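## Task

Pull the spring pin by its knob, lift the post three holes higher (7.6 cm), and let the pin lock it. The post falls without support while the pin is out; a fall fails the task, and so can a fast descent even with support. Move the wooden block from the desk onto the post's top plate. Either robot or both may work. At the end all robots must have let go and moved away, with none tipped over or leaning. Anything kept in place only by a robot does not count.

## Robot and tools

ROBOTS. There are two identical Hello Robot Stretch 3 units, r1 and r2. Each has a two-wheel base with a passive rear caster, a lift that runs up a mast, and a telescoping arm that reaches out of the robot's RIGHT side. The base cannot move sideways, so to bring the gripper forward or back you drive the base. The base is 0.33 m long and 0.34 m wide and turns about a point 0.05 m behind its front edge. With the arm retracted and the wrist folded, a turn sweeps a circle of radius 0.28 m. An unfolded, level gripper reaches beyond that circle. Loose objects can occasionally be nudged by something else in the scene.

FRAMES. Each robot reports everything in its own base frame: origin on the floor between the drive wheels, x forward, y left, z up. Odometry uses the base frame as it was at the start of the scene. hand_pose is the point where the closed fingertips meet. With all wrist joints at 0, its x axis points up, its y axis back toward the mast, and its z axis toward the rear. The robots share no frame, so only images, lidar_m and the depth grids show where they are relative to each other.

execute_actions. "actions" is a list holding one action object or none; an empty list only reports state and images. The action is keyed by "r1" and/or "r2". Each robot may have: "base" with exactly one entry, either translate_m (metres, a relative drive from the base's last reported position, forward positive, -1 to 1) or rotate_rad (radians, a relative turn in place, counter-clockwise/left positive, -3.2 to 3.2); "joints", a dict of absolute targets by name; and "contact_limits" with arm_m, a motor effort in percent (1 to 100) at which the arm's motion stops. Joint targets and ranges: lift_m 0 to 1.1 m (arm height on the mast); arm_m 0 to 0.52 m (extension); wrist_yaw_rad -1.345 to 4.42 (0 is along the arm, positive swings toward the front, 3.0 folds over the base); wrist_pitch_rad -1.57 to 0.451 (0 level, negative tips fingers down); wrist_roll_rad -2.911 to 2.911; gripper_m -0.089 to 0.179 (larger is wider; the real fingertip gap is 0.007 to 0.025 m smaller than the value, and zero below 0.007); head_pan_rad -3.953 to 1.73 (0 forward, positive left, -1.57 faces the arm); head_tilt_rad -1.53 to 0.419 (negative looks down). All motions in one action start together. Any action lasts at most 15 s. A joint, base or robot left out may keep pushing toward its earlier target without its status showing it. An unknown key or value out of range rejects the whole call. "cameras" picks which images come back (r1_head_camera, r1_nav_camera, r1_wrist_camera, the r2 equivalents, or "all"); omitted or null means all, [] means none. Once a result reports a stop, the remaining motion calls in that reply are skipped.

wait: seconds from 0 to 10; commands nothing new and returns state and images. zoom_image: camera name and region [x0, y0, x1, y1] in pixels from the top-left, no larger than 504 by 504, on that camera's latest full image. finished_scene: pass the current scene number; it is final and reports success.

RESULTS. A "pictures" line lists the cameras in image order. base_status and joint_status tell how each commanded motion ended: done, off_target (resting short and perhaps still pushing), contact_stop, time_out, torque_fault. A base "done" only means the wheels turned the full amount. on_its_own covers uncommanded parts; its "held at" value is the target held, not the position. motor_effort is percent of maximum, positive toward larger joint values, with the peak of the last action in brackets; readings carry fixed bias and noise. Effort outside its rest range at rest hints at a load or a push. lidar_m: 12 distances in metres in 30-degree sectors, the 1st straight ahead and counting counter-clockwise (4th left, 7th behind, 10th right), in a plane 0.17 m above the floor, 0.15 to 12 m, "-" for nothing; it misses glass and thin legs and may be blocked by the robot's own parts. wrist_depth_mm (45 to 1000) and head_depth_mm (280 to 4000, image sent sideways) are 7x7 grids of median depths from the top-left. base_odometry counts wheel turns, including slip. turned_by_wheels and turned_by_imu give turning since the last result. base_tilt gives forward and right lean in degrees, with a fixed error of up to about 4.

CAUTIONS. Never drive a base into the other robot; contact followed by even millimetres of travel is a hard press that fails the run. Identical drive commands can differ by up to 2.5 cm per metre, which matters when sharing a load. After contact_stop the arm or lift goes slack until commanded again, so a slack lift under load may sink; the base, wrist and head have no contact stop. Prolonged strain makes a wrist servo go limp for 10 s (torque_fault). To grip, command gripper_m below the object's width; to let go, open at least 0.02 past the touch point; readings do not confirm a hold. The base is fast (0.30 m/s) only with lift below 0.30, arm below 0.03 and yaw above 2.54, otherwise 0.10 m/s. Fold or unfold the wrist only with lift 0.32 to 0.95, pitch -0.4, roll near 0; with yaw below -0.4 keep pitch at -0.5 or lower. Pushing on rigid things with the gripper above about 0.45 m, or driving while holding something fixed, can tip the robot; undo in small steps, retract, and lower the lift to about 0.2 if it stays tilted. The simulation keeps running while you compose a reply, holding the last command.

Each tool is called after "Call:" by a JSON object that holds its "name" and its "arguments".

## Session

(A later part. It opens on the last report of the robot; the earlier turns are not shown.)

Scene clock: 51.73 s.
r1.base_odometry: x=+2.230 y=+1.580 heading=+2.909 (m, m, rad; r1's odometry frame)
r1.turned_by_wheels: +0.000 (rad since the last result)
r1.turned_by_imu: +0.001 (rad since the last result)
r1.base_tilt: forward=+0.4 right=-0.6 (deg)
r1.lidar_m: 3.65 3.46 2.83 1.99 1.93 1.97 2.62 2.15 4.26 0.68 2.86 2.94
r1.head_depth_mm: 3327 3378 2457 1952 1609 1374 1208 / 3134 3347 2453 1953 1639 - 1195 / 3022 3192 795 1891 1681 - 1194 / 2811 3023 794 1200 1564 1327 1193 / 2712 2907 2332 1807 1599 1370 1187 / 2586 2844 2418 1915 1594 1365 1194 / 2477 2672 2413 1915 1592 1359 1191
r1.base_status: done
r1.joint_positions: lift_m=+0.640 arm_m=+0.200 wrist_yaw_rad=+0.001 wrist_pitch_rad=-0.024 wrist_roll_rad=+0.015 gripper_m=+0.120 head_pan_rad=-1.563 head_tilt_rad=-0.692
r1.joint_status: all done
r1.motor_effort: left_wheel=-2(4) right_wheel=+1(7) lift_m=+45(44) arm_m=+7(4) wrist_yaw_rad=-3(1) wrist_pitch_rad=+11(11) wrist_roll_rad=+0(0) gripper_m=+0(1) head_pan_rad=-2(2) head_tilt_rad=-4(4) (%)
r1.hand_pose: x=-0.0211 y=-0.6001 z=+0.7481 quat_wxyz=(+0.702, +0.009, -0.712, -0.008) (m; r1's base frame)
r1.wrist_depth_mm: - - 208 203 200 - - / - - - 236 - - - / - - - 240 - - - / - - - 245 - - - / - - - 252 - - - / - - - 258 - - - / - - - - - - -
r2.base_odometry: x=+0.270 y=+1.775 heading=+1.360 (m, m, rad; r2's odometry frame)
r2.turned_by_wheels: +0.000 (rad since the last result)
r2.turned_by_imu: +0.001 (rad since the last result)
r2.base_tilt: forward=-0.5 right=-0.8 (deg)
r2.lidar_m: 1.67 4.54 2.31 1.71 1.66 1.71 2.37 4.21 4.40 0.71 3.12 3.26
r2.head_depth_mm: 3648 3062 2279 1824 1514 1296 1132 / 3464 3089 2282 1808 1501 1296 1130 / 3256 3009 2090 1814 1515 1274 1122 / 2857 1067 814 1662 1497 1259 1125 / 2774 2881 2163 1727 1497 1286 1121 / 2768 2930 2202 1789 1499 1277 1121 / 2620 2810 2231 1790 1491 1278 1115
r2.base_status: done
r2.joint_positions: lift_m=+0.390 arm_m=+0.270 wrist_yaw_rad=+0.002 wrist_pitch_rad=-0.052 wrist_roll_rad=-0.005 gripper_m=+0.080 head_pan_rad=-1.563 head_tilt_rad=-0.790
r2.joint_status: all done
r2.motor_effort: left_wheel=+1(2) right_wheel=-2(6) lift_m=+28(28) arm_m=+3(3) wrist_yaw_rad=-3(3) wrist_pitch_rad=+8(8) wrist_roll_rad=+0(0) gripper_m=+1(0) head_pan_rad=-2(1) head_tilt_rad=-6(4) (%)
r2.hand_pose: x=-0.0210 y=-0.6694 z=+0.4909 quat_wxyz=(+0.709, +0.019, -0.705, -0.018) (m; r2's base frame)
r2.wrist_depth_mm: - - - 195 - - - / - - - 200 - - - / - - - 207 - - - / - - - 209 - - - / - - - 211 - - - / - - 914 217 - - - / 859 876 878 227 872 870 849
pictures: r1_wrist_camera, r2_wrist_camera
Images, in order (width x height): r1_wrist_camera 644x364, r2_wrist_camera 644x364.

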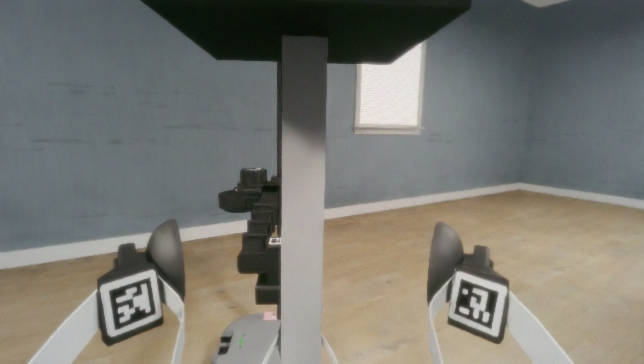

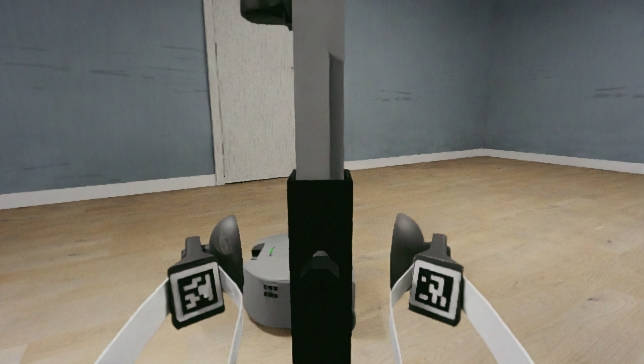

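Call:
{"name": "execute_actions", "arguments": {"actions": [{"r1":{"joints":{"arm_m":0.312}},"r2":{"joints":{"arm_m":0.301,"lift_m":0.374,"gripper_m":0.065}}}], "cameras": ["r2_wrist_camera"]}}

Call:
{"name": "execute_actions", "arguments": {"actions": [{"r1":{"joints":{"gripper_m":-0.022}},"r2":{"joints":{"gripper_m":-0.045}}}], "cameras": ["r1_wrist_camera","r2_wrist_camera"]}}

Call:
{"name": "execute_actions", "arguments": {"actions": [{"r1":{"joints":{"lift_m":0.649}}}], "cameras": ["r1_wrist_camera"]}}

Scene clock: 58.47 s.
r1.base_odometry: x=+2.230 y=+1.580 heading=+2.909 (m, m, rad; r1's odometry frame)
r1.turned_by_wheels: +0.000 (rad since the last result)
r1.turned_by_imu: +0.001 (rad since the last result)
r1.base_tilt: forward=+0.7 right=-0.6 (deg)
r1.lidar_m: 3.63 3.47 2.83 1.99 1.93 1.98 2.63 2.15 4.23 0.68 2.86 2.95
r1.head_depth_mm: 3313 3342 2449 1942 1607 1382 1218 / 3162 3314 2454 1931 - 1367 1196 / 2985 3168 796 1937 - 1365 1197 / 2805 3045 796 1167 1559 1295 1191 / 2700 2922 2364 1795 1597 1357 1188 / 2571 2861 2427 1925 1593 1367 1189 / 2461 2729 2418 1914 1600 1365 1190
r1.base_status: not commanded
r1.joint_positions: lift_m=+0.640 arm_m=+0.312 wrist_yaw_rad=+0.001 wrist_pitch_rad=-0.024 wrist_roll_rad=+0.015 gripper_m=+0.120 head_pan_rad=-1.563 head_tilt_rad=-0.692
r1.joint_status: all done
r1.motor_effort: left_wheel=-2(2) right_wheel=+2(1) lift_m=+45(44) arm_m=+7(6) wrist_yaw_rad=+0(0) wrist_pitch_rad=+11(11) wrist_roll_rad=+0(0) gripper_m=+1(0) head_pan_rad=-2(2) head_tilt_rad=-3(4) (%)
r1.hand_pose: x=-0.0211 y=-0.7121 z=+0.7481 quat_wxyz=(+0.702, +0.009, -0.712, -0.008) (m; r1's base frame)
r1.wrist_depth_mm: - - 190 122 204 - - / - - - 125 - - - / - - - 127 - - - / - - - 131 - - - / - - 921 134 - - - / - - 514 138 - - - / - - 447 141 - - -
r2.base_odometry: x=+0.270 y=+1.775 heading=+1.360 (m, m, rad; r2's odometry frame)
r2.turned_by_wheels: +0.000 (rad since the last result)
r2.turned_by_imu: +0.001 (rad since the last result)
r2.base_tilt: forward=-0.5 right=-0.8 (deg)
r2.lidar_m: 1.67 4.56 2.31 1.70 1.66 1.72 2.38 4.22 4.39 0.71 3.13 3.27
r2.head_depth_mm: 3678 3081 2291 1811 1518 1298 1133 / 3421 3046 2282 1817 1503 1288 1128 / 3263 3043 2107 1814 1534 1266 1131 / 2888 1442 814 1655 1467 1259 1128 / 2760 2846 2164 1723 1494 1290 1120 / 2748 2936 2245 1791 1495 1289 1118 / 2612 2882 2261 1798 1488 1276 1114
r2.base_status: not commanded
r2.joint_positions: lift_m=+0.374 arm_m=+0.301 wrist_yaw_rad=+0.002 wrist_pitch_rad=-0.052 wrist_roll_rad=-0.005 gripper_m=+0.065 head_pan_rad=-1.563 head_tilt_rad=-0.790
r2.joint_status: all done
r2.motor_effort: left_wheel=+1(1) right_wheel=-1(1) lift_m=+16(24) arm_m=+3(5) wrist_yaw_rad=-2(3) wrist_pitch_rad=+8(9) wrist_roll_rad=+0(0) gripper_m=+0(60) head_pan_rad=-2(1) head_tilt_rad=-4(4) (%)
r2.hand_pose: x=-0.0210 y=-0.7004 z=+0.4757 quat_wxyz=(+0.709, +0.019, -0.705, -0.018) (m; r2's base frame)
r2.wrist_depth_mm: - - - 163 - - - / - - - 168 - - - / - - - 174 - - - / - - - 172 - - - / - - - 176 - - - / - - - 179 - - - / 845 865 829 191 830 830 838
pictures: r2_wrist_camera
Images, in order (width x height): r2_wrist_camera 644x364.

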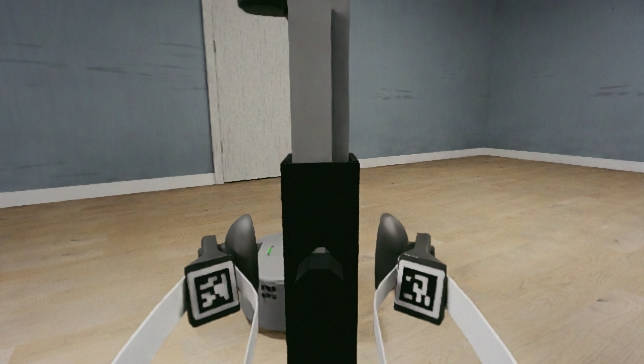

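Scene clock: 60.37 s.
r1.base_odometry: x=+2.230 y=+1.580 heading=+2.910 (m, m, rad; r1's odometry frame)
r1.turned_by_wheels: +0.000 (rad since the last result)
r1.turned_by_imu: +0.001 (rad since the last result)
r1.base_tilt: forward=+0.5 right=-0.7 (deg)
r1.lidar_m: 3.66 3.47 2.82 1.99 1.93 1.98 2.64 2.15 4.25 0.68 2.86 2.94
r1.head_depth_mm: 3340 3384 2438 1948 1607 1391 1220 / 3190 3334 2444 1940 - 1375 1193 / 2988 3189 794 1937 - 1364 1191 / 2769 3025 792 1189 1568 1299 1197 / 2720 2930 2348 1801 1592 1359 1190 / 2570 2839 2446 1920 1586 1358 1183 / 2457 2728 2405 1912 1596 1361 1186
r1.base_status: not commanded
r1.joint_positions: lift_m=+0.640 arm_m=+0.312 wrist_yaw_rad=+0.012 wrist_pitch_rad=-0.022 wrist_roll_rad=+0.015 gripper_m=-0.021 head_pan_rad=-1.563 head_tilt_rad=-0.692
r1.joint_status: all done
r1.motor_effort: left_wheel=+3(3) right_wheel=-8(9) lift_m=+45(44) arm_m=-7(7) wrist_yaw_rad=-7(7) wrist_pitch_rad=+10(11) wrist_roll_rad=+0(0) gripper_m=-21(96) head_pan_rad=-2(2) head_tilt_rad=-3(4) (%)
r1.hand_pose: x=-0.0184 y=-0.7130 z=+0.7486 quat_wxyz=(+0.702, +0.012, -0.712, -0.004) (m; r1's base frame)
r1.wrist_depth_mm: - - - 120 201 - - / - - - 122 - - - / - - - 126 - - - / - - - 128 - - - / - - - 131 - - - / - - 434 134 - - - / - - - 138 - - -
r2.base_odometry: x=+0.270 y=+1.775 heading=+1.360 (m, m, rad; r2's odometry frame)
r2.turned_by_wheels: +0.000 (rad since the last result)
r2.turned_by_imu: +0.000 (rad since the last result)
r2.base_tilt: forward=-0.4 right=-0.9 (deg)
r2.lidar_m: 1.67 4.54 2.31 1.70 1.66 1.72 2.37 4.21 4.36 0.71 3.12 3.24
r2.head_depth_mm: 3698 3063 2279 1812 1515 1292 1129 / 3437 3034 2300 1806 1515 1293 1123 / 3229 3065 2126 1814 1546 1265 1127 / 2862 1444 815 1664 1492 1261 1118 / 2817 2828 2180 1722 1499 1284 1122 / 2766 2878 2237 1793 1487 1275 1117 / 2627 2833 2216 1779 1488 1277 1120
r2.base_status: not commanded
r2.joint_positions: lift_m=+0.374 arm_m=+0.300 wrist_yaw_rad=-0.004 wrist_pitch_rad=-0.053 wrist_roll_rad=-0.005 gripper_m=-0.042 head_pan_rad=-1.563 head_tilt_rad=-0.790
r2.joint_status: all done
r2.motor_effort: left_wheel=+0(1) right_wheel=+0(2) lift_m=+16(16) arm_m=+8(7) wrist_yaw_rad=+4(5) wrist_pitch_rad=+9(9) wrist_roll_rad=+0(0) gripper_m=-6(100) head_pan_rad=-2(2) head_tilt_rad=-4(5) (%)
r2.hand_pose: x=-0.0226 y=-0.7000 z=+0.4754 quat_wxyz=(+0.709, +0.018, -0.705, -0.021) (m; r2's base frame)
r2.wrist_depth_mm: - - - 166 - - - / - - - 170 - - - / - - - 176 - - - / - - - 173 - - - / - - - 178 - - - / - - - 145 - - - / 846 840 828 191 830 826 806
pictures: r1_wrist_camera, r2_wrist_camera
Images, in order (width x height): r1_wrist_camera 644x364, r2_wrist_camera 644x364.

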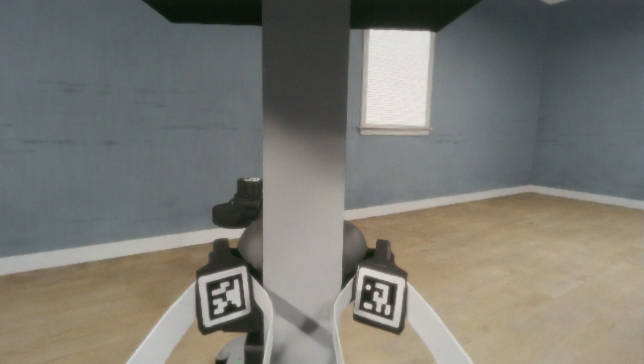

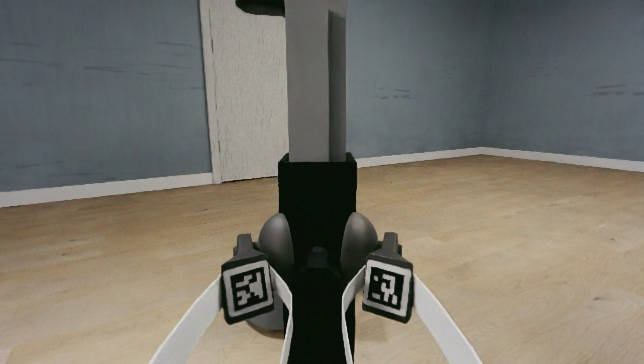

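Scene clock: 61.07 s.
r1.base_odometry: x=+2.230 y=+1.580 heading=+2.910 (m, m, rad; r1's odometry frame)
r1.turned_by_wheels: +0.000 (rad since the last result)
r1.turned_by_imu: +0.000 (rad since the last result)
r1.base_tilt: forward=+0.3 right=-0.7 (deg)
r1.lidar_m: 3.65 3.47 2.83 1.99 1.93 1.97 2.64 2.15 4.24 0.68 2.86 2.94
r1.head_depth_mm: 3362 3344 2443 1930 1610 1401 1222 / 3163 3353 2447 1930 - 1360 1196 / 2980 3185 795 1941 - 1366 1192 / 2751 3006 793 1186 1563 1303 1191 / 2681 2908 2329 1804 1599 1364 1186 / 2582 2837 2450 1936 1602 1360 1186 / 2449 2696 2425 1939 1595 1355 1188
r1.base_status: not commanded
r1.joint_positions: lift_m=+0.648 arm_m=+0.313 wrist_yaw_rad=+0.012 wrist_pitch_rad=-0.052 wrist_roll_rad=+0.015 gripper_m=-0.021 head_pan_rad=-1.563 head_tilt_rad=-0.692
r1.joint_status: all done
r1.motor_effort: left_wheel=+3(3) right_wheel=-9(9) lift_m=+49(51) arm_m=-8(8) wrist_yaw_rad=-8(7) wrist_pitch_rad=+23(25) wrist_roll_rad=+0(0) gripper_m=-20(21) head_pan_rad=-2(2) head_tilt_rad=-4(4) (%)
r1.hand_pose: x=-0.0183 y=-0.7121 z=+0.7498 quat_wxyz=(+0.702, +0.023, -0.712, -0.015) (m; r1's base frame)
r1.wrist_depth_mm: - - - 118 207 - - / - - - 121 - - - / - - - 124 - - - / - - - 128 - - - / - - - 131 - - - / - - - 135 - - - / - - - 140 - - -
r2.base_odometry: x=+0.270 y=+1.775 heading=+1.360 (m, m, rad; r2's odometry frame)
r2.turned_by_wheels: +0.000 (rad since the last result)
r2.turned_by_imu: +0.000 (rad since the last result)
r2.base_tilt: forward=-0.5 right=-0.8 (deg)
r2.lidar_m: 1.67 4.55 2.31 1.70 1.66 1.72 2.37 4.22 4.38 0.71 3.13 3.25
r2.head_depth_mm: 3659 3024 2259 1827 1513 1292 1134 / 3414 3062 2285 1815 1511 1286 1125 / 3242 3063 2114 1792 1541 1261 1126 / 2841 1439 816 1653 1503 1263 1123 / 2780 2878 2160 1726 1500 1276 1122 / 2733 2920 2260 1801 1487 1281 1125 / 2622 2834 2236 1789 1495 1271 1115
r2.base_status: not commanded
r2.joint_positions: lift_m=+0.374 arm_m=+0.300 wrist_yaw_rad=-0.004 wrist_pitch_rad=-0.053 wrist_roll_rad=-0.005 gripper_m=-0.038 head_pan_rad=-1.563 head_tilt_rad=-0.790
r2.joint_status: not commanded
r2.on_its_own: gripper_m is held at -0.039, not at your -0.045, by its stall guard, which is still easing
r2.motor_effort: left_wheel=+0(0) right_wheel=-1(0) lift_m=+16(16) arm_m=+8(7) wrist_yaw_rad=+4(4) wrist_pitch_rad=+9(9) wrist_roll_rad=+0(0) gripper_m=-6(25) head_pan_rad=-3(2) head_tilt_rad=-4(4) (%)
r2.hand_pose: x=-0.0226 y=-0.7000 z=+0.4754 quat_wxyz=(+0.709, +0.018, -0.705, -0.021) (m; r2's base frame)
r2.wrist_depth_mm: - - - 165 - - - / - - - 171 - - - / - - - 176 - - - / - - - 172 - - - / - - - 177 - - - / - - - 145 - - - / 837 851 833 192 823 831 827
pictures: r1_wrist_camera
Images, in order (width x height): r1_wrist_camera 644x364.

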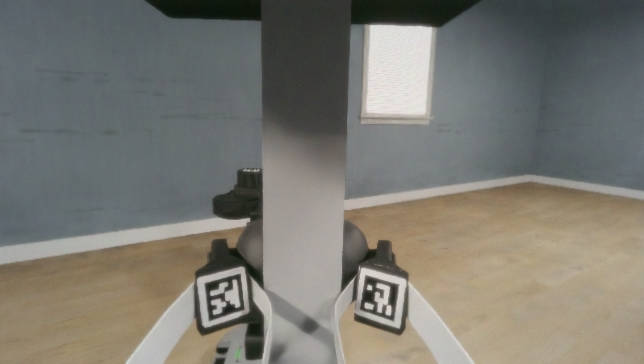

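Call:
{"name": "execute_actions", "arguments": {"actions": [{"r1":{"base":{"translate_m":0.003},"joints":{"lift_m":0.655}},"r2":{"joints":{"gripper_m":-0.04,"lift_m":0.371}}}], "cameras": []}}

Call:
{"name": "execute_actions", "arguments": {"actions": [{"r2":{"joints":{"arm_m":0.291,"gripper_m":-0.036}}}], "cameras": ["r2_wrist_camera"]}}

Call:
{"name": "execute_actions", "arguments": {"actions": [{"r1":{"joints":{"lift_m":0.665}}}], "cameras": ["r1_wrist_camera","r2_wrist_camera"]}}

Scene clock: 64.43 s.
r1.base_odometry: x=+2.227 y=+1.581 heading=+2.910 (m, m, rad; r1's odometry frame)
r1.turned_by_wheels: +0.000 (rad since the last result)
r1.turned_by_imu: +0.001 (rad since the last result)
r1.base_tilt: forward=+0.5 right=-0.4 (deg)
r1.lidar_m: 3.63 3.46 2.82 1.99 1.93 1.97 2.64 2.15 4.23 0.68 2.87 2.95
r1.head_depth_mm: 3371 3319 2440 1955 1612 1400 - / 3114 3340 2465 1953 - 1362 1192 / 2985 3166 795 1942 - 1365 1193 / 2691 2979 792 1637 1556 1304 1189 / 2704 2952 2362 1829 1600 1372 1189 / 2587 2857 2428 1925 1587 1363 1188 / 2465 2683 2428 1917 1590 1358 1189
r1.base_status: done
r1.joint_positions: lift_m=+0.654 arm_m=+0.313 wrist_yaw_rad=+0.008 wrist_pitch_rad=-0.071 wrist_roll_rad=+0.015 gripper_m=-0.021 head_pan_rad=-1.563 head_tilt_rad=-0.692
r1.joint_status: all done
r1.motor_effort: left_wheel=+2(7) right_wheel=-4(6) lift_m=+52(53) arm_m=-9(9) wrist_yaw_rad=-5(6) wrist_pitch_rad=+32(34) wrist_roll_rad=+0(0) gripper_m=-20(21) head_pan_rad=-2(2) head_tilt_rad=-5(4) (%)
r1.hand_pose: x=-0.0195 y=-0.7114 z=+0.7508 quat_wxyz=(+0.702, +0.028, -0.711, -0.023) (m; r1's base frame)
r1.wrist_depth_mm: - - - 116 - - - / - - - 119 - - - / - - - 123 - - - / - - - 127 - - - / - - - 131 - - - / - - - 136 - - - / - - - 141 - - -
r2.base_odometry: x=+0.270 y=+1.775 heading=+1.360 (m, m, rad; r2's odometry frame)
r2.turned_by_wheels: +0.000 (rad since the last result)
r2.turned_by_imu: +0.000 (rad since the last result)
r2.base_tilt: forward=-0.5 right=-0.8 (deg)
r2.lidar_m: 1.67 4.56 2.31 1.71 1.66 1.71 2.37 4.20 4.39 0.71 3.12 3.26
r2.head_depth_mm: 3667 3083 2274 1822 1510 1302 1130 / 3471 3062 2254 1801 1513 1297 1132 / 3191 3053 2109 1809 1520 1257 1131 / 1362 1445 817 1665 1492 1251 1129 / 2789 2849 2162 1724 1483 1285 1127 / 2745 2925 2233 1793 1499 1274 1121 / 2607 2850 2218 1795 1486 1276 1116
r2.base_status: not commanded
r2.joint_positions: lift_m=+0.372 arm_m=+0.300 wrist_yaw_rad=-0.004 wrist_pitch_rad=-0.044 wrist_roll_rad=-0.005 gripper_m=-0.039 head_pan_rad=-1.563 head_tilt_rad=-0.790
r2.joint_status: all done
r2.motor_effort: left_wheel=+0(0) right_wheel=+0(0) lift_m=+14(16) arm_m=+10(10) wrist_yaw_rad=+4(4) wrist_pitch_rad=+5(9) wrist_roll_rad=+0(0) gripper_m=-25(80) head_pan_rad=-2(3) head_tilt_rad=-5(3) (%)
r2.hand_pose: x=-0.0226 y=-0.7001 z=+0.4748 quat_wxyz=(+0.709, +0.014, -0.705, -0.018) (m; r2's base frame)
r2.wrist_depth_mm: - - - 166 - - - / - - - 171 - - - / - - - 176 - - - / - - - 173 - - - / - - - 177 - - - / - - - 144 - - - / 861 870 829 191 849 837 827
pictures: none
No camera images: the call's "cameras" was empty. Leave "cameras" out to get every camera's image.

Scene clock: 65.43 s.
r1.base_odometry: x=+2.227 y=+1.581 heading=+2.910 (m, m, rad; r1's odometry frame)
r1.turned_by_wheels: +0.000 (rad since the last result)
r1.turned_by_imu: +0.000 (rad since the last result)
r1.base_tilt: forward=+0.4 right=-0.6 (deg)
r1.lidar_m: 3.65 3.46 2.82 1.99 1.93 1.98 2.63 2.15 4.25 0.68 2.86 2.94
r1.head_depth_mm: 3348 3349 2464 1933 1608 1402 - / 3179 3333 2473 1942 - 1371 1197 / 3000 3165 794 1922 - 1364 1194 / 2738 3006 793 1653 1554 1304 1194 / 2718 2897 2356 1819 1596 1365 1195 / 2585 2888 2413 1905 1589 1365 1188 / 2459 2720 2428 1910 1599 1358 1188
r1.base_status: not commanded
r1.joint_positions: lift_m=+0.654 arm_m=+0.313 wrist_yaw_rad=+0.008 wrist_pitch_rad=-0.071 wrist_roll_rad=+0.015 gripper_m=-0.021 head_pan_rad=-1.563 head_tilt_rad=-0.692
r1.joint_status: not commanded
r1.motor_effort: left_wheel=+2(2) right_wheel=-4(4) lift_m=+53(52) arm_m=-9(9) wrist_yaw_rad=-4(4) wrist_pitch_rad=+32(33) wrist_roll_rad=+0(0) gripper_m=-21(20) head_pan_rad=-2(2) head_tilt_rad=-3(4) (%)
r1.hand_pose: x=-0.0195 y=-0.7114 z=+0.7508 quat_wxyz=(+0.702, +0.028, -0.711, -0.023) (m; r1's base frame)
r1.wrist_depth_mm: - - - 116 - - - / - - - 119 - - - / - - - 123 - - - / - - - 127 - - - / - - - 131 - - - / - - - 135 - - - / - - - 140 - - -
r2.base_odometry: x=+0.270 y=+1.775 heading=+1.360 (m, m, rad; r2's odometry frame)
r2.turned_by_wheels: +0.000 (rad since the last result)
r2.turned_by_imu: +0.000 (rad since the last result)
r2.base_tilt: forward=-0.4 right=-0.8 (deg)
r2.lidar_m: 1.67 4.56 2.31 1.70 1.66 1.72 2.37 4.22 4.39 0.71 3.13 3.26
r2.head_depth_mm: 3710 3097 2298 1820 1514 1298 1130 / 3436 3038 2267 1804 1499 1290 1127 / 3240 3036 2116 1819 1535 1260 1127 / 1362 1414 816 1656 1506 1262 1124 / 2752 2876 2160 1728 1497 1283 1117 / 2748 2920 2247 1797 1483 1279 1117 / 2613 2813 2219 1782 1473 1279 1120
r2.base_status: not commanded
r2.joint_positions: lift_m=+0.371 arm_m=+0.292 wrist_yaw_rad=-0.003 wrist_pitch_rad=-0.037 wrist_roll_rad=-0.005 gripper_m=-0.032 head_pan_rad=-1.563 head_tilt_rad=-0.790
r2.joint_status: all done
r2.motor_effort: left_wheel=+1(1) right_wheel=-2(2) lift_m=+16(16) arm_m=-14(16) wrist_yaw_rad=+3(4) wrist_pitch_rad=+3(5) wrist_roll_rad=+0(0) gripper_m=-21(21) head_pan_rad=-3(3) head_tilt_rad=-4(4) (%)
r2.hand_pose: x=-0.0223 y=-0.6922 z=+0.4766 quat_wxyz=(+0.709, +0.012, -0.705, -0.014) (m; r2's base frame)
r2.wrist_depth_mm: - - - 173 - - - / - - - 179 - - - / - - - 183 - - - / - - - 180 - - - / - - - 185 - - - / - - - 148 - - - / 860 863 843 198 849 855 836
pictures: r2_wrist_camera
Images, in order (width x height): r2_wrist_camera 644x364.

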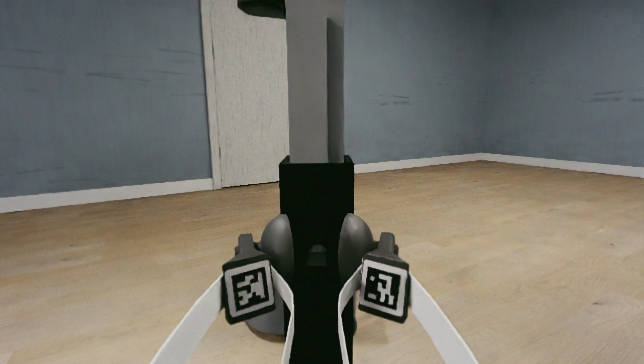

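Scene clock: 66.33 s.
r1.base_odometry: x=+2.227 y=+1.581 heading=+2.910 (m, m, rad; r1's odometry frame)
r1.turned_by_wheels: +0.000 (rad since the last result)
r1.turned_by_imu: +0.003 (rad since the last result)
r1.base_tilt: forward=+0.5 right=-0.7 (deg)
r1.lidar_m: 3.64 3.48 2.81 1.99 1.93 1.98 2.64 2.15 4.23 0.68 2.86 2.95
r1.head_depth_mm: 3335 3366 2453 1938 1600 1400 - / 3118 3329 2445 2000 - 1347 1194 / 2979 3141 789 1992 - 1352 1190 / 2689 2903 1277 1644 1554 1306 1189 / 2708 2974 2337 1827 1600 1366 1190 / 2565 2846 2427 1926 1600 1363 1188 / 2472 2709 2404 1911 1585 1358 1187
r1.base_status: not commanded
r1.joint_positions: lift_m=+0.664 arm_m=+0.313 wrist_yaw_rad=+0.005 wrist_pitch_rad=-0.100 wrist_roll_rad=+0.015 gripper_m=-0.019 head_pan_rad=-1.563 head_tilt_rad=-0.692
r1.joint_status: all done
r1.on_its_own: wrist_pitch_rad is at rest, and its effort (+45) is outside its rest range (-20 to +32)
r1.motor_effort: left_wheel=+1(2) right_wheel=-4(5) lift_m=+55(57) arm_m=-11(11) wrist_yaw_rad=-3(4) wrist_pitch_rad=+45(47) wrist_roll_rad=+0(0) gripper_m=-9(21) head_pan_rad=-2(2) head_tilt_rad=-4(5) (%)
r1.hand_pose: x=-0.0202 y=-0.7102 z=+0.7534 quat_wxyz=(+0.701, +0.037, -0.711, -0.034) (m; r1's base frame)
r1.wrist_depth_mm: - - - 114 - - - / - - - 118 - - - / - - - 123 - - - / - - 962 127 - - - / - - - 131 - - - / - - 459 136 - - - / - - 974 143 - - -
r2.base_odometry: x=+0.270 y=+1.775 heading=+1.360 (m, m, rad; r2's odometry frame)
r2.turned_by_wheels: +0.000 (rad since the last result)
r2.turned_by_imu: +0.000 (rad since the last result)
r2.base_tilt: forward=-0.4 right=-0.8 (deg)
r2.lidar_m: 1.67 4.56 2.30 1.70 1.66 1.72 2.37 4.23 4.38 0.71 3.12 3.25
r2.head_depth_mm: 3644 3108 2291 1822 1512 1293 1135 / 3545 3041 2274 1821 1516 1288 1133 / 3259 3039 2107 1811 1545 1261 1126 / 1341 1057 811 1656 1498 1259 1125 / 2729 2877 2166 1739 1492 1287 1118 / 2748 2902 2231 1788 1484 1291 1123 / 2610 2828 2234 1783 1498 1282 1115
r2.base_status: not commanded
r2.joint_positions: lift_m=+0.371 arm_m=+0.292 wrist_yaw_rad=-0.003 wrist_pitch_rad=-0.037 wrist_roll_rad=-0.005 gripper_m=-0.029 head_pan_rad=-1.563 head_tilt_rad=-0.790
r2.joint_status: not commanded
r2.on_its_own: gripper_m is held at -0.030, not at your -0.036, by its stall guard, which is not easing now
r2.motor_effort: left_wheel=+2(1) right_wheel=-2(2) lift_m=+16(16) arm_m=-14(13) wrist_yaw_rad=+3(3) wrist_pitch_rad=+3(2) wrist_roll_rad=+0(0) gripper_m=-20(21) head_pan_rad=-3(2) head_tilt_rad=-4(4) (%)
r2.hand_pose: x=-0.0223 y=-0.6922 z=+0.4766 quat_wxyz=(+0.709, +0.012, -0.705, -0.014) (m; r2's base frame)
r2.wrist_depth_mm: - - - 173 - - - / - - - 179 - - - / - - - 183 - - - / - - - 181 - - - / - - - 183 - - - / - - - 148 - - - / 849 863 812 198 849 865 843
pictures: r1_wrist_camera, r2_wrist_camera
Images, in order (width x height): r1_wrist_camera 644x364, r2_wrist_camera 644x364.

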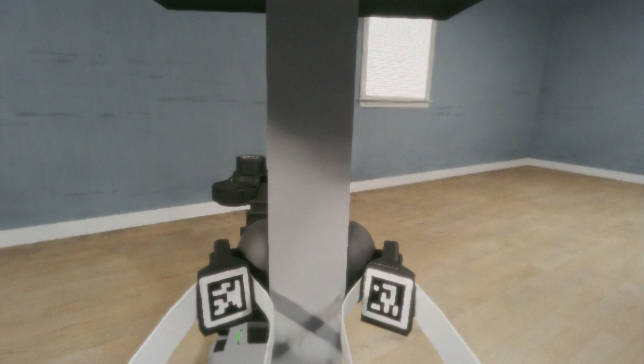

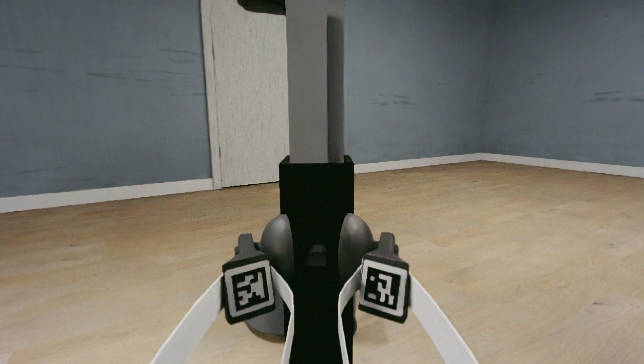

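Call:
{"name": "execute_actions", "arguments": {"actions": [{"r1":{"joints":{"lift_m":0.645}},"r2":{"joints":{"gripper_m":0.065}}}], "cameras": []}}

Call:
{"name": "execute_actions", "arguments": {"actions": [{"r1":{"joints":{"gripper_m":0.07,"arm_m":0.298}},"r2":{"base":{"translate_m":-0.002},"joints":{"arm_m":0.301,"lift_m":0.363}}}], "cameras": ["r1_wrist_camera","r2_wrist_camera"]}}

Call:
{"name": "execute_actions", "arguments": {"actions": [{"r1":{"joints":{"gripper_m":-0.022}},"r2":{"joints":{"gripper_m":-0.045}}}], "cameras": []}}

Call:
{"name": "execute_actions", "arguments": {"actions": [{"r1":{"joints":{"lift_m":0.654}}}], "cameras": ["r1_wrist_camera","r2_wrist_camera"]}}

Scene clock: 71.20 s.
r1.base_odometry: x=+2.227 y=+1.581 heading=+2.910 (m, m, rad; r1's odometry frame)
r1.turned_by_wheels: +0.000 (rad since the last result)
r1.turned_by_imu: +0.001 (rad since the last result)
r1.base_tilt: forward=+0.4 right=-0.5 (deg)
r1.lidar_m: 3.64 3.47 2.83 1.99 1.93 1.97 2.64 2.15 4.24 0.68 2.86 2.94
r1.head_depth_mm: 3289 3362 2447 1945 1611 1396 1219 / 3134 3325 2455 1946 - 1367 1195 / 2977 3143 793 1929 - 1361 1193 / 2723 2874 1283 1646 1559 1304 1195 / 2685 2940 2331 1820 1603 1362 1190 / 2582 2837 2436 1930 1583 1360 1188 / 2472 2700 2421 1932 1586 1359 1188
r1.base_status: not commanded
r1.joint_positions: lift_m=+0.645 arm_m=+0.313 wrist_yaw_rad=+0.005 wrist_pitch_rad=-0.042 wrist_roll_rad=+0.015 gripper_m=-0.018 head_pan_rad=-1.563 head_tilt_rad=-0.692
r1.joint_status: all done
r1.motor_effort: left_wheel=+1(1) right_wheel=-3(4) lift_m=+31(50) arm_m=-11(11) wrist_yaw_rad=-3(2) wrist_pitch_rad=+19(46) wrist_roll_rad=+0(0) gripper_m=-19(19) head_pan_rad=-2(2) head_tilt_rad=-4(3) (%)
r1.hand_pose: x=-0.0203 y=-0.7126 z=+0.7491 quat_wxyz=(+0.702, +0.017, -0.712, -0.014) (m; r1's base frame)
r1.wrist_depth_mm: - - - 118 206 - - / - - - 121 - - - / - - - 124 - - - / - - - 128 - - - / - - - 131 - - - / - - - 134 - - - / - - - 139 - - -
r2.base_odometry: x=+0.270 y=+1.775 heading=+1.360 (m, m, rad; r2's odometry frame)
r2.turned_by_wheels: +0.000 (rad since the last result)
r2.turned_by_imu: +0.000 (rad since the last result)
r2.base_tilt: forward=-0.5 right=-0.8 (deg)
r2.lidar_m: 1.66 4.55 2.31 1.70 1.66 1.71 2.38 4.22 4.38 0.71 3.12 3.26
r2.head_depth_mm: 3706 3043 2292 1803 1507 1295 1134 / 3447 3027 2271 1808 1505 1296 1126 / 3245 3065 2103 1804 1538 1258 1121 / 2835 1414 813 1654 1507 1260 1128 / 2810 2858 2192 1713 1496 1277 1133 / 2752 2934 2230 1791 1495 1281 1122 / 2593 2811 2210 1784 1488 1278 1119
r2.base_status: not commanded
r2.joint_positions: lift_m=+0.371 arm_m=+0.291 wrist_yaw_rad=-0.003 wrist_pitch_rad=-0.045 wrist_roll_rad=-0.005 gripper_m=+0.065 head_pan_rad=-1.563 head_tilt_rad=-0.790
r2.joint_status: all done
r2.motor_effort: left_wheel=+1(1) right_wheel=+0(2) lift_m=+16(16) arm_m=-3(13) wrist_yaw_rad=+2(3) wrist_pitch_rad=+6(6) wrist_roll_rad=+0(0) gripper_m=+0(80) head_pan_rad=-3(1) head_tilt_rad=-5(3) (%)
r2.hand_pose: x=-0.0222 y=-0.6911 z=+0.4744 quat_wxyz=(+0.709, +0.015, -0.705, -0.017) (m; r2's base frame)
r2.wrist_depth_mm: - - - 174 - - - / - - - 179 - - - / - - - 185 - - - / - - - 181 - - - / - - - 185 - - - / - - - 194 - - - / 849 837 833 201 850 832 844
pictures: none
No camera images: the call's "cameras" was empty. Leave "cameras" out to get every camera's image.

Scene clock: 72.57 s.
r1.base_odometry: x=+2.227 y=+1.581 heading=+2.910 (m, m, rad; r1's odometry frame)
r1.turned_by_wheels: +0.000 (rad since the last result)
r1.turned_by_imu: +0.000 (rad since the last result)
r1.base_tilt: forward=+0.5 right=-0.6 (deg)
r1.lidar_m: 3.66 3.47 2.84 2.00 1.93 1.98 2.64 2.15 4.27 0.68 2.86 2.94
r1.head_depth_mm: 3371 3351 2451 1945 1602 1382 1216 / 3175 3362 2459 1952 - 1366 1192 / 3015 3160 795 1936 - 1369 1194 / 2697 2993 1301 1243 1553 1302 1195 / 2683 2952 2356 1813 1588 1364 1186 / 2589 2874 2444 1926 1597 1368 1189 / 2442 2729 2443 1920 1590 1354 1189
r1.base_status: not commanded
r1.joint_positions: lift_m=+0.645 arm_m=+0.298 wrist_yaw_rad=+0.003 wrist_pitch_rad=-0.026 wrist_roll_rad=+0.015 gripper_m=+0.070 head_pan_rad=-1.563 head_tilt_rad=-0.692
r1.joint_status: all done
r1.motor_effort: left_wheel=-1(1) right_wheel=+0(3) lift_m=+31(32) arm_m=-7(22) wrist_yaw_rad=+0(2) wrist_pitch_rad=+11(19) wrist_roll_rad=+0(1) gripper_m=+0(80) head_pan_rad=-2(2) head_tilt_rad=-3(4) (%)
r1.hand_pose: x=-0.0208 y=-0.6989 z=+0.7533 quat_wxyz=(+0.702, +0.010, -0.712, -0.008) (m; r1's base frame)
r1.wrist_depth_mm: - - 192 134 184 - - / - - - 137 - - - / - - - 141 - - - / - - - 144 - - - / - - 926 147 - - - / - - 545 151 - - - / - - 983 154 - - -
r2.base_odometry: x=+0.269 y=+1.773 heading=+1.360 (m, m, rad; r2's odometry frame)
r2.turned_by_wheels: +0.000 (rad since the last result)
r2.turned_by_imu: +0.000 (rad since the last result)
r2.base_tilt: forward=-0.5 right=-0.8 (deg)
r2.lidar_m: 1.67 4.56 2.30 1.71 1.66 1.71 2.37 4.23 4.40 0.71 3.12 3.27
r2.head_depth_mm: 3740 3062 2286 1807 1519 1290 1130 / 3443 3080 2270 1816 1519 1287 1129 / 3227 3023 2043 1823 1511 1264 1127 / 2886 1215 813 1665 1501 1263 1127 / 2790 2863 2168 1717 1497 1281 1119 / 2744 2884 2226 1804 1494 1273 1124 / 2623 2822 2243 1801 1490 1278 1117
r2.base_status: done
r2.joint_positions: lift_m=+0.363 arm_m=+0.301 wrist_yaw_rad=-0.003 wrist_pitch_rad=-0.046 wrist_roll_rad=-0.005 gripper_m=+0.065 head_pan_rad=-1.563 head_tilt_rad=-0.790
r2.joint_status: all done
r2.motor_effort: left_wheel=+1(2) right_wheel=-1(5) lift_m=+16(15) arm_m=+3(5) wrist_yaw_rad=+3(2) wrist_pitch_rad=+6(6) wrist_roll_rad=+0(0) gripper_m=+0(0) head_pan_rad=-3(4) head_tilt_rad=-3(4) (%)
r2.hand_pose: x=-0.0222 y=-0.7006 z=+0.4662 quat_wxyz=(+0.709, +0.016, -0.705, -0.018) (m; r2's base frame)
r2.wrist_depth_mm: - - - 163 - - - / - - - 170 - - - / - - - 173 - - - / - - - 170 - - - / - - - 175 - - - / - - - 182 - - - / 834 815 806 188 829 828 834
pictures: r1_wrist_camera, r2_wrist_camera
Images, in order (width x height): r1_wrist_camera 644x364, r2_wrist_camera 644x364.

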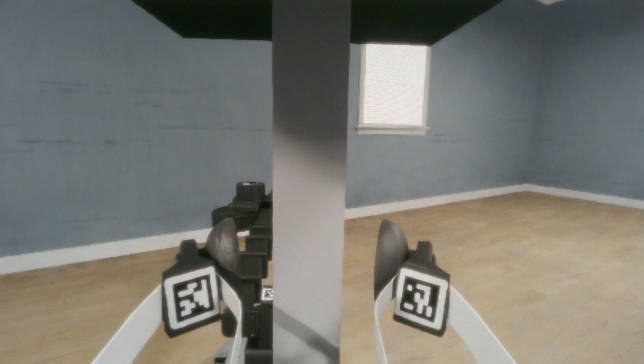

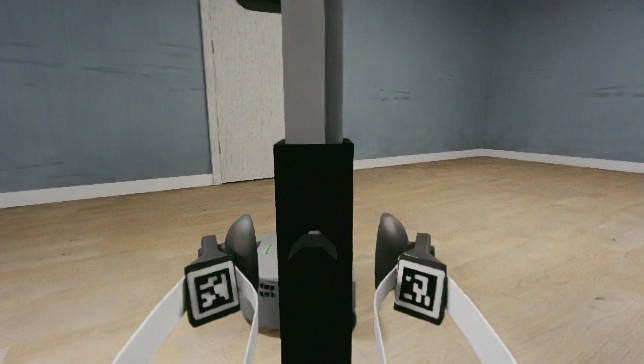

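Scene clock: 74.17 s.
r1.base_odometry: x=+2.227 y=+1.581 heading=+2.910 (m, m, rad; r1's odometry frame)
r1.turned_by_wheels: +0.000 (rad since the last result)
r1.turned_by_imu: +0.000 (rad since the last result)
r1.base_tilt: forward=+0.4 right=-0.5 (deg)
r1.lidar_m: 3.65 3.47 2.82 2.00 1.93 1.98 2.64 2.15 4.25 0.68 2.87 2.94
r1.head_depth_mm: 3307 3362 2470 1944 1603 1388 1217 / 3166 3326 2448 1951 - 1375 1192 / 3002 3178 793 1915 - 1356 1194 / 2732 2999 1302 1645 1564 1298 1191 / 2683 2950 2354 1818 1598 1357 1194 / 2572 2840 2418 1915 1597 1358 1186 / 2471 2707 2414 1913 1587 1362 1180
r1.base_status: not commanded
r1.joint_positions: lift_m=+0.645 arm_m=+0.298 wrist_yaw_rad=+0.003 wrist_pitch_rad=-0.024 wrist_roll_rad=+0.015 gripper_m=-0.021 head_pan_rad=-1.563 head_tilt_rad=-0.692
r1.joint_status: all done
r1.motor_effort: left_wheel=-1(1) right_wheel=+0(0) lift_m=+31(31) arm_m=-7(6) wrist_yaw_rad=-3(1) wrist_pitch_rad=+10(11) wrist_roll_rad=+0(0) gripper_m=-19(95) head_pan_rad=-2(2) head_tilt_rad=-4(4) (%)
r1.hand_pose: x=-0.0208 y=-0.6990 z=+0.7536 quat_wxyz=(+0.702, +0.010, -0.712, -0.008) (m; r1's base frame)
r1.wrist_depth_mm: - - 192 133 184 - - / - - - 136 - - - / - - - 139 - - - / - - - 142 - - - / - - - 146 - - - / - - - 148 - - - / - - - 154 - - -
r2.base_odometry: x=+0.269 y=+1.773 heading=+1.360 (m, m, rad; r2's odometry frame)
r2.turned_by_wheels: +0.000 (rad since the last result)
r2.turned_by_imu: +0.000 (rad since the last result)
r2.base_tilt: forward=-0.5 right=-0.9 (deg)
r2.lidar_m: 1.67 4.54 2.31 1.70 1.66 1.71 2.37 4.21 4.36 0.71 3.13 3.26
r2.head_depth_mm: 3707 3058 2273 1819 1511 1296 1130 / 3441 3049 2273 1803 1510 1295 1128 / 3245 3060 2119 1807 1525 1260 1126 / 2861 1223 813 1663 1500 1262 1132 / 2765 2854 2171 1731 1510 1279 1127 / 2739 2915 2236 1795 1486 1278 1113 / 2621 2814 2240 1784 1482 1272 1113
r2.base_status: not commanded
r2.joint_positions: lift_m=+0.363 arm_m=+0.300 wrist_yaw_rad=-0.002 wrist_pitch_rad=-0.048 wrist_roll_rad=-0.005 gripper_m=-0.044 head_pan_rad=-1.563 head_tilt_rad=-0.790
r2.joint_status: all done
r2.motor_effort: left_wheel=+1(1) right_wheel=+0(1) lift_m=+16(16) arm_m=+7(7) wrist_yaw_rad=+1(2) wrist_pitch_rad=+7(7) wrist_roll_rad=+0(0) gripper_m=-27(99) head_pan_rad=-2(3) head_tilt_rad=-5(4) (%)
r2.hand_pose: x=-0.0219 y=-0.7002 z=+0.4657 quat_wxyz=(+0.709, +0.017, -0.705, -0.018) (m; r2's base frame)
r2.wrist_depth_mm: - - - 166 - - - / - - - 170 - - - / - - - 174 - - - / - - - 171 - - - / - - - 175 - - - / - - - 183 - - - / 820 835 822 189 805 814 809
pictures: none
No camera images: the call's "cameras" was empty. Leave "cameras" out to get every camera's image.

Scene clock: 74.87 s.
r1.base_odometry: x=+2.227 y=+1.581 heading=+2.910 (m, m, rad; r1's odometry frame)
r1.turned_by_wheels: +0.000 (rad since the last result)
r1.turned_by_imu: +0.000 (rad since the last result)
r1.base_tilt: forward=+0.4 right=-0.6 (deg)
r1.lidar_m: 3.65 3.48 2.82 1.99 1.93 1.97 2.64 2.15 4.23 0.68 2.86 2.94
r1.head_depth_mm: 3314 3329 2458 1946 1611 1397 - / 3131 3310 2425 1933 - 1361 1196 / 2972 3141 797 1949 - 1355 1195 / 2721 2995 1301 1655 1558 1295 1192 / 2696 2921 2345 1817 1597 1363 1189 / 2560 2832 2432 1913 1586 1362 1188 / 2440 2697 2417 1921 1592 1358 1185
r1.base_status: not commanded
r1.joint_positions: lift_m=+0.654 arm_m=+0.298 wrist_yaw_rad=+0.003 wrist_pitch_rad=-0.053 wrist_roll_rad=+0.015 gripper_m=-0.021 head_pan_rad=-1.563 head_tilt_rad=-0.692
r1.joint_status: all done
r1.motor_effort: left_wheel=+0(0) right_wheel=-2(2) lift_m=+49(50) arm_m=-7(7) wrist_yaw_rad=-2(1) wrist_pitch_rad=+24(25) wrist_roll_rad=+0(0) gripper_m=-19(19) head_pan_rad=-2(2) head_tilt_rad=-4(5) (%)
r1.hand_pose: x=-0.0208 y=-0.6980 z=+0.7546 quat_wxyz=(+0.702, +0.020, -0.712, -0.018) (m; r1's base frame)
r1.wrist_depth_mm: - - 197 131 187 - - / - - - 134 - - - / - - - 138 - - - / - - - 143 - - - / - - - 147 - - - / - - - 150 - - - / - - 979 155 - - -
r2.base_odometry: x=+0.269 y=+1.773 heading=+1.360 (m, m, rad; r2's odometry frame)
r2.turned_by_wheels: +0.000 (rad since the last result)
r2.turned_by_imu: +0.000 (rad since the last result)
r2.base_tilt: forward=-0.6 right=-1.0 (deg)
r2.lidar_m: 1.67 4.54 2.30 1.70 1.66 1.72 2.38 4.23 4.41 0.71 3.13 3.25
r2.head_depth_mm: 3730 3057 2276 1822 1504 1296 1126 / 3461 3051 2255 1817 1513 1292 1129 / 3227 3019 2113 1806 1526 1267 1127 / 1366 1127 814 1664 1501 1261 1122 / 2793 2874 2163 1720 1498 1288 1121 / 2742 2893 2228 1791 1498 1280 1122 / 2634 2827 2230 1786 1490 1268 1122
r2.base_status: not commanded
r2.joint_positions: lift_m=+0.363 arm_m=+0.300 wrist_yaw_rad=-0.002 wrist_pitch_rad=-0.048 wrist_roll_rad=-0.005 gripper_m=-0.041 head_pan_rad=-1.563 head_tilt_rad=-0.790
r2.joint_status: not commanded
r2.motor_effort: left_wheel=+1(1) right_wheel=-1(2) lift_m=+16(16) arm_m=+7(7) wrist_yaw_rad=+1(1) wrist_pitch_rad=+7(7) wrist_roll_rad=+0(0) gripper_m=-25(27) head_pan_rad=-3(3) head_tilt_rad=-4(5) (%)
r2.hand_pose: x=-0.0219 y=-0.7002 z=+0.4657 quat_wxyz=(+0.709, +0.017, -0.705, -0.018) (m; r2's base frame)
r2.wrist_depth_mm: - - - 166 - - - / - - - 170 - - - / - - - 174 - - - / - - - 171 - - - / - - - 175 - - - / - - - 183 - - - / 829 841 837 190 821 807 830
pictures: r1_wrist_camera, r2_wrist_camera
Images, in order (width x height): r1_wrist_camera 644x364, r2_wrist_camera 644x364.

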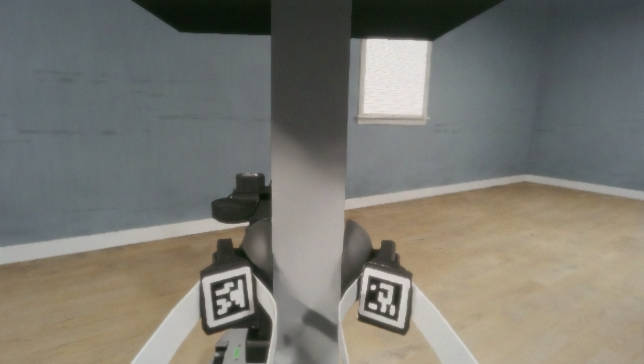

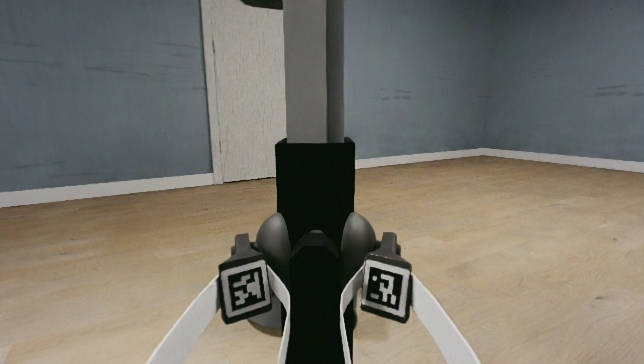

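Call:
{"name": "execute_actions", "arguments": {"actions": [{"r1":{"joints":{"lift_m":0.6615}},"r2":{"joints":{"gripper_m":-0.048}}}], "cameras": []}}

Call:
{"name": "execute_actions", "arguments": {"actions": [{"r2":{"joints":{"arm_m":0.294}}}], "cameras": ["r2_wrist_camera"]}}

Call:
{"name": "execute_actions", "arguments": {"actions": [{"r1":{"joints":{"lift_m":0.666}},"r2":{"joints":{"gripper_m":-0.036}}}], "cameras": ["r2_wrist_camera"]}}

Scene clock: 79.50 s.
r1.base_odometry: x=+2.227 y=+1.581 heading=+2.910 (m, m, rad; r1's odometry frame)
r1.turned_by_wheels: +0.000 (rad since the last result)
r1.turned_by_imu: +0.001 (rad since the last result)
r1.base_tilt: forward=+0.5 right=-0.6 (deg)
r1.lidar_m: 3.65 3.47 2.82 1.99 1.93 1.98 2.64 2.16 4.22 0.68 2.86 2.94
r1.head_depth_mm: 3297 3330 2476 1944 1609 1392 - / 3128 3279 2446 1928 - 1366 1194 / 2957 3171 796 1940 - 1355 1195 / 2721 2983 1305 1652 1560 1301 1188 / 2706 2919 2353 1820 1602 1357 1193 / 2566 2849 2420 1922 1590 1357 1185 / 2454 2725 2435 1901 1588 1353 1186
r1.base_status: not commanded
r1.joint_positions: lift_m=+0.661 arm_m=+0.298 wrist_yaw_rad=+0.003 wrist_pitch_rad=-0.079 wrist_roll_rad=+0.015 gripper_m=-0.021 head_pan_rad=-1.563 head_tilt_rad=-0.692
r1.joint_status: all done
r1.on_its_own: wrist_pitch_rad is at rest, and its effort (+36) is outside its rest range (-20 to +32)
r1.motor_effort: left_wheel=+0(0) right_wheel=-2(2) lift_m=+52(52) arm_m=-8(7) wrist_yaw_rad=-2(1) wrist_pitch_rad=+36(37) wrist_roll_rad=+0(0) gripper_m=-19(19) head_pan_rad=-2(2) head_tilt_rad=-4(4) (%)
r1.hand_pose: x=-0.0208 y=-0.6970 z=+0.7554 quat_wxyz=(+0.702, +0.029, -0.711, -0.027) (m; r1's base frame)
r1.wrist_depth_mm: - - 204 129 193 - - / - - - 134 - - - / - - - 137 - - - / - - - 143 - - - / - - - 147 - - - / - - - 152 - - - / - - 972 158 - - -
r2.base_odometry: x=+0.269 y=+1.773 heading=+1.360 (m, m, rad; r2's odometry frame)
r2.turned_by_wheels: +0.000 (rad since the last result)
r2.turned_by_imu: +0.000 (rad since the last result)
r2.base_tilt: forward=-0.5 right=-0.9 (deg)
r2.lidar_m: 1.68 4.54 2.30 1.70 1.66 1.71 2.36 4.21 4.38 0.71 3.13 3.26
r2.head_depth_mm: 3658 3064 2285 1816 1522 1293 1128 / 3467 3042 2276 1814 1522 1286 1130 / 3230 3071 2100 1803 1519 1266 1129 / 1389 1066 814 1660 1512 1253 1125 / 2755 2852 2167 1728 1499 1281 1127 / 2761 2943 2241 1793 1499 1288 1124 / 2614 2831 2246 1791 1483 1276 1125
r2.base_status: not commanded
r2.joint_positions: lift_m=+0.363 arm_m=+0.300 wrist_yaw_rad=-0.002 wrist_pitch_rad=-0.048 wrist_roll_rad=-0.005 gripper_m=-0.047 head_pan_rad=-1.563 head_tilt_rad=-0.790
r2.joint_status: all done
r2.motor_effort: left_wheel=+0(1) right_wheel=-1(1) lift_m=+16(16) arm_m=+7(7) wrist_yaw_rad=+2(2) wrist_pitch_rad=+7(7) wrist_roll_rad=+0(0) gripper_m=-28(98) head_pan_rad=-3(3) head_tilt_rad=-4(5) (%)
r2.hand_pose: x=-0.0220 y=-0.7002 z=+0.4657 quat_wxyz=(+0.709, +0.017, -0.705, -0.018) (m; r2's base frame)
r2.wrist_depth_mm: - - - 165 - - - / - - - 170 - - - / - - - 174 - - - / - - - 171 - - - / - - - 175 - - - / - - - 184 - - - / 827 827 821 189 819 838 817
pictures: none
No camera images: the call's "cameras" was empty. Leave "cameras" out to get every camera's image.

Scene clock: 80.30 s.
r1.base_odometry: x=+2.227 y=+1.581 heading=+2.910 (m, m, rad; r1's odometry frame)
r1.turned_by_wheels: +0.000 (rad since the last result)
r1.turned_by_imu: +0.000 (rad since the last result)
r1.base_tilt: forward=+0.5 right=-0.6 (deg)
r1.lidar_m: 3.66 3.48 2.82 1.99 1.93 1.97 2.63 2.15 4.24 0.68 2.86 2.94
r1.head_depth_mm: 3352 3341 2440 1940 1610 1409 - / 3145 3377 2433 1935 - 1369 1195 / 2945 3148 796 1938 - 1359 1190 / 2712 3002 1307 1649 1563 1304 1194 / 2683 2924 2323 1806 1598 1367 1185 / 2552 2868 2446 1924 1595 1362 1186 / 2470 2731 2431 1922 1599 1362 1191
r1.base_status: not commanded
r1.joint_positions: lift_m=+0.661 arm_m=+0.298 wrist_yaw_rad=+0.003 wrist_pitch_rad=-0.079 wrist_roll_rad=+0.015 gripper_m=-0.021 head_pan_rad=-1.563 head_tilt_rad=-0.692
r1.joint_status: not commanded
r1.on_its_own: wrist_pitch_rad is at rest, and its effort (+36) is outside its rest range (-20 to +32)
r1.motor_effort: left_wheel=+0(0) right_wheel=-2(2) lift_m=+52(51) arm_m=-7(6) wrist_yaw_rad=-2(1) wrist_pitch_rad=+36(36) wrist_roll_rad=+0(0) gripper_m=-19(20) head_pan_rad=-2(2) head_tilt_rad=-3(4) (%)
r1.hand_pose: x=-0.0208 y=-0.6970 z=+0.7554 quat_wxyz=(+0.702, +0.029, -0.711, -0.027) (m; r1's base frame)
r1.wrist_depth_mm: - - 203 129 192 - - / - - - 133 - - - / - - - 138 - - - / - - - 143 - - - / - - - 147 - - - / - - - 151 - - - / - - 941 158 - - -
r2.base_odometry: x=+0.269 y=+1.773 heading=+1.360 (m, m, rad; r2's odometry frame)
r2.turned_by_wheels: +0.000 (rad since the last result)
r2.turned_by_imu: +0.000 (rad since the last result)
r2.base_tilt: forward=-0.5 right=-0.7 (deg)
r2.lidar_m: 1.68 4.56 2.30 1.70 1.66 1.72 2.37 4.23 4.39 0.71 3.12 3.26
r2.head_depth_mm: 3659 3080 2284 1809 1511 1291 1133 / 3465 3052 2274 1826 1508 1288 1130 / 3215 3006 2112 1803 1551 1267 1127 / 1386 1054 811 1655 1494 1264 1127 / 2725 2859 2170 1725 1495 1284 1123 / 2766 2905 2226 1785 1495 1279 1121 / 2600 2802 2235 1773 1486 1270 1118
r2.base_status: not commanded
r2.joint_positions: lift_m=+0.363 arm_m=+0.295 wrist_yaw_rad=+0.001 wrist_pitch_rad=-0.046 wrist_roll_rad=-0.005 gripper_m=-0.044 head_pan_rad=-1.563 head_tilt_rad=-0.790
r2.joint_status: all done
r2.on_its_own: arm_m is at rest, and its effort (-16) is outside its rest range (-14 to +14)
r2.motor_effort: left_wheel=+3(3) right_wheel=-4(4) lift_m=+17(17) arm_m=-16(16) wrist_yaw_rad=-1(1) wrist_pitch_rad=+6(7) wrist_roll_rad=+0(0) gripper_m=-26(28) head_pan_rad=-2(3) head_tilt_rad=-5(4) (%)
r2.hand_pose: x=-0.0213 y=-0.6951 z=+0.4661 quat_wxyz=(+0.709, +0.017, -0.705, -0.016) (m; r2's base frame)
r2.wrist_depth_mm: - - - 170 - - - / - - - 176 - - - / - - - 179 - - - / - - - 177 - - - / - - - 179 - - - / - - - 187 - - - / 829 838 823 194 834 835 793
pictures: r2_wrist_camera
Images, in order (width x height): r2_wrist_camera 644x364.

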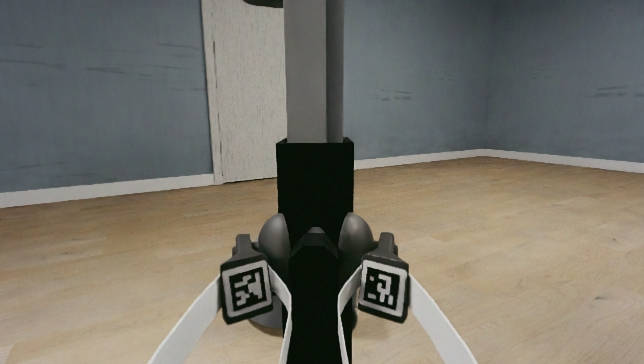

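Scene clock: 80.90 s.
r1.base_odometry: x=+2.227 y=+1.581 heading=+2.910 (m, m, rad; r1's odometry frame)
r1.turned_by_wheels: +0.000 (rad since the last result)
r1.turned_by_imu: +0.000 (rad since the last result)
r1.base_tilt: forward=+0.5 right=-0.4 (deg)
r1.lidar_m: 3.65 3.48 2.82 1.99 1.93 1.97 2.63 2.15 4.23 0.68 2.86 2.94
r1.head_depth_mm: 3378 3311 2457 1944 1590 1398 - / 3166 3339 2455 1948 - 1354 1192 / 2990 3169 789 1991 - 1360 1196 / 2720 3031 1300 1656 1561 1303 1188 / 2685 2984 2356 1812 1598 1354 1186 / 2577 2817 2420 1923 1594 1361 1197 / 2442 2703 2432 1917 1592 1359 1185
r1.base_status: not commanded
r1.joint_positions: lift_m=+0.665 arm_m=+0.298 wrist_yaw_rad=+0.003 wrist_pitch_rad=-0.085 wrist_roll_rad=+0.015 gripper_m=-0.021 head_pan_rad=-1.563 head_tilt_rad=-0.692
r1.joint_status: all done
r1.on_its_own: wrist_pitch_rad is at rest, and its effort (+39) is outside its rest range (-20 to +32)
r1.motor_effort: left_wheel=+0(0) right_wheel=-1(2) lift_m=+51(53) arm_m=-6(7) wrist_yaw_rad=-2(2) wrist_pitch_rad=+39(40) wrist_roll_rad=+0(0) gripper_m=-20(19) head_pan_rad=-2(2) head_tilt_rad=-4(4) (%)
r1.hand_pose: x=-0.0208 y=-0.6967 z=+0.7584 quat_wxyz=(+0.702, +0.031, -0.711, -0.030) (m; r1's base frame)
r1.wrist_depth_mm: - - 205 129 195 - - / - - - 133 - - - / - - - 137 - - - / - - - 142 - - - / - - - 147 - - - / - - - 152 - - - / - - 983 158 - - -
r2.base_odometry: x=+0.269 y=+1.773 heading=+1.360 (m, m, rad; r2's odometry frame)
r2.turned_by_wheels: +0.000 (rad since the last result)
r2.turned_by_imu: +0.000 (rad since the last result)
r2.base_tilt: forward=-0.5 right=-0.8 (deg)
r2.lidar_m: 1.67 4.55 2.31 1.70 1.66 1.71 2.37 4.22 4.38 0.71 3.13 3.27
r2.head_depth_mm: 3684 3015 2274 1815 1510 1288 1130 / 3444 3039 2254 1812 1512 1288 1123 / 3279 3052 2108 1798 1536 1259 1127 / 1340 1057 808 1662 1495 1269 1119 / 2762 2847 2172 1737 1505 1276 1121 / 2758 2917 2242 1801 1489 1274 1119 / 2591 2797 2230 1773 1483 1279 1117
r2.base_status: not commanded
r2.joint_positions: lift_m=+0.363 arm_m=+0.295 wrist_yaw_rad=+0.001 wrist_pitch_rad=-0.046 wrist_roll_rad=-0.005 gripper_m=-0.035 head_pan_rad=-1.563 head_tilt_rad=-0.790
r2.joint_status: all done
r2.on_its_own: arm_m is at rest, and its effort (-16) is outside its rest range (-14 to +14)
r2.motor_effort: left_wheel=+2(2) right_wheel=-4(4) lift_m=+17(17) arm_m=-16(16) wrist_yaw_rad=-1(1) wrist_pitch_rad=+6(6) wrist_roll_rad=+0(0) gripper_m=-23(23) head_pan_rad=-3(3) head_tilt_rad=-4(5) (%)
r2.hand_pose: x=-0.0213 y=-0.6951 z=+0.4661 quat_wxyz=(+0.709, +0.017, -0.705, -0.016) (m; r2's base frame)
r2.wrist_depth_mm: - - - 170 - - - / - - - 175 - - - / - - - 178 - - - / - - - 176 - - - / - - - 179 - - - / - - - 188 - - - / 835 854 850 194 838 843 811
pictures: r2_wrist_camera
Images, in order (width x height): r2_wrist_camera 644x364.

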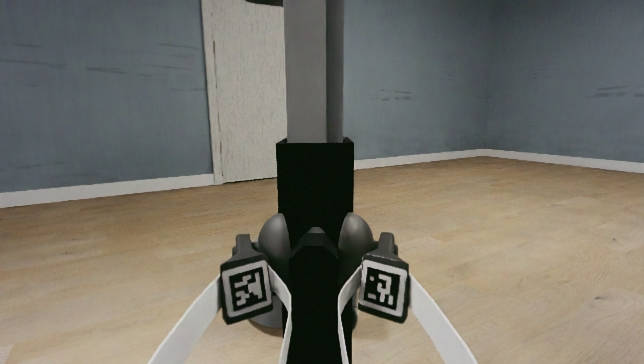

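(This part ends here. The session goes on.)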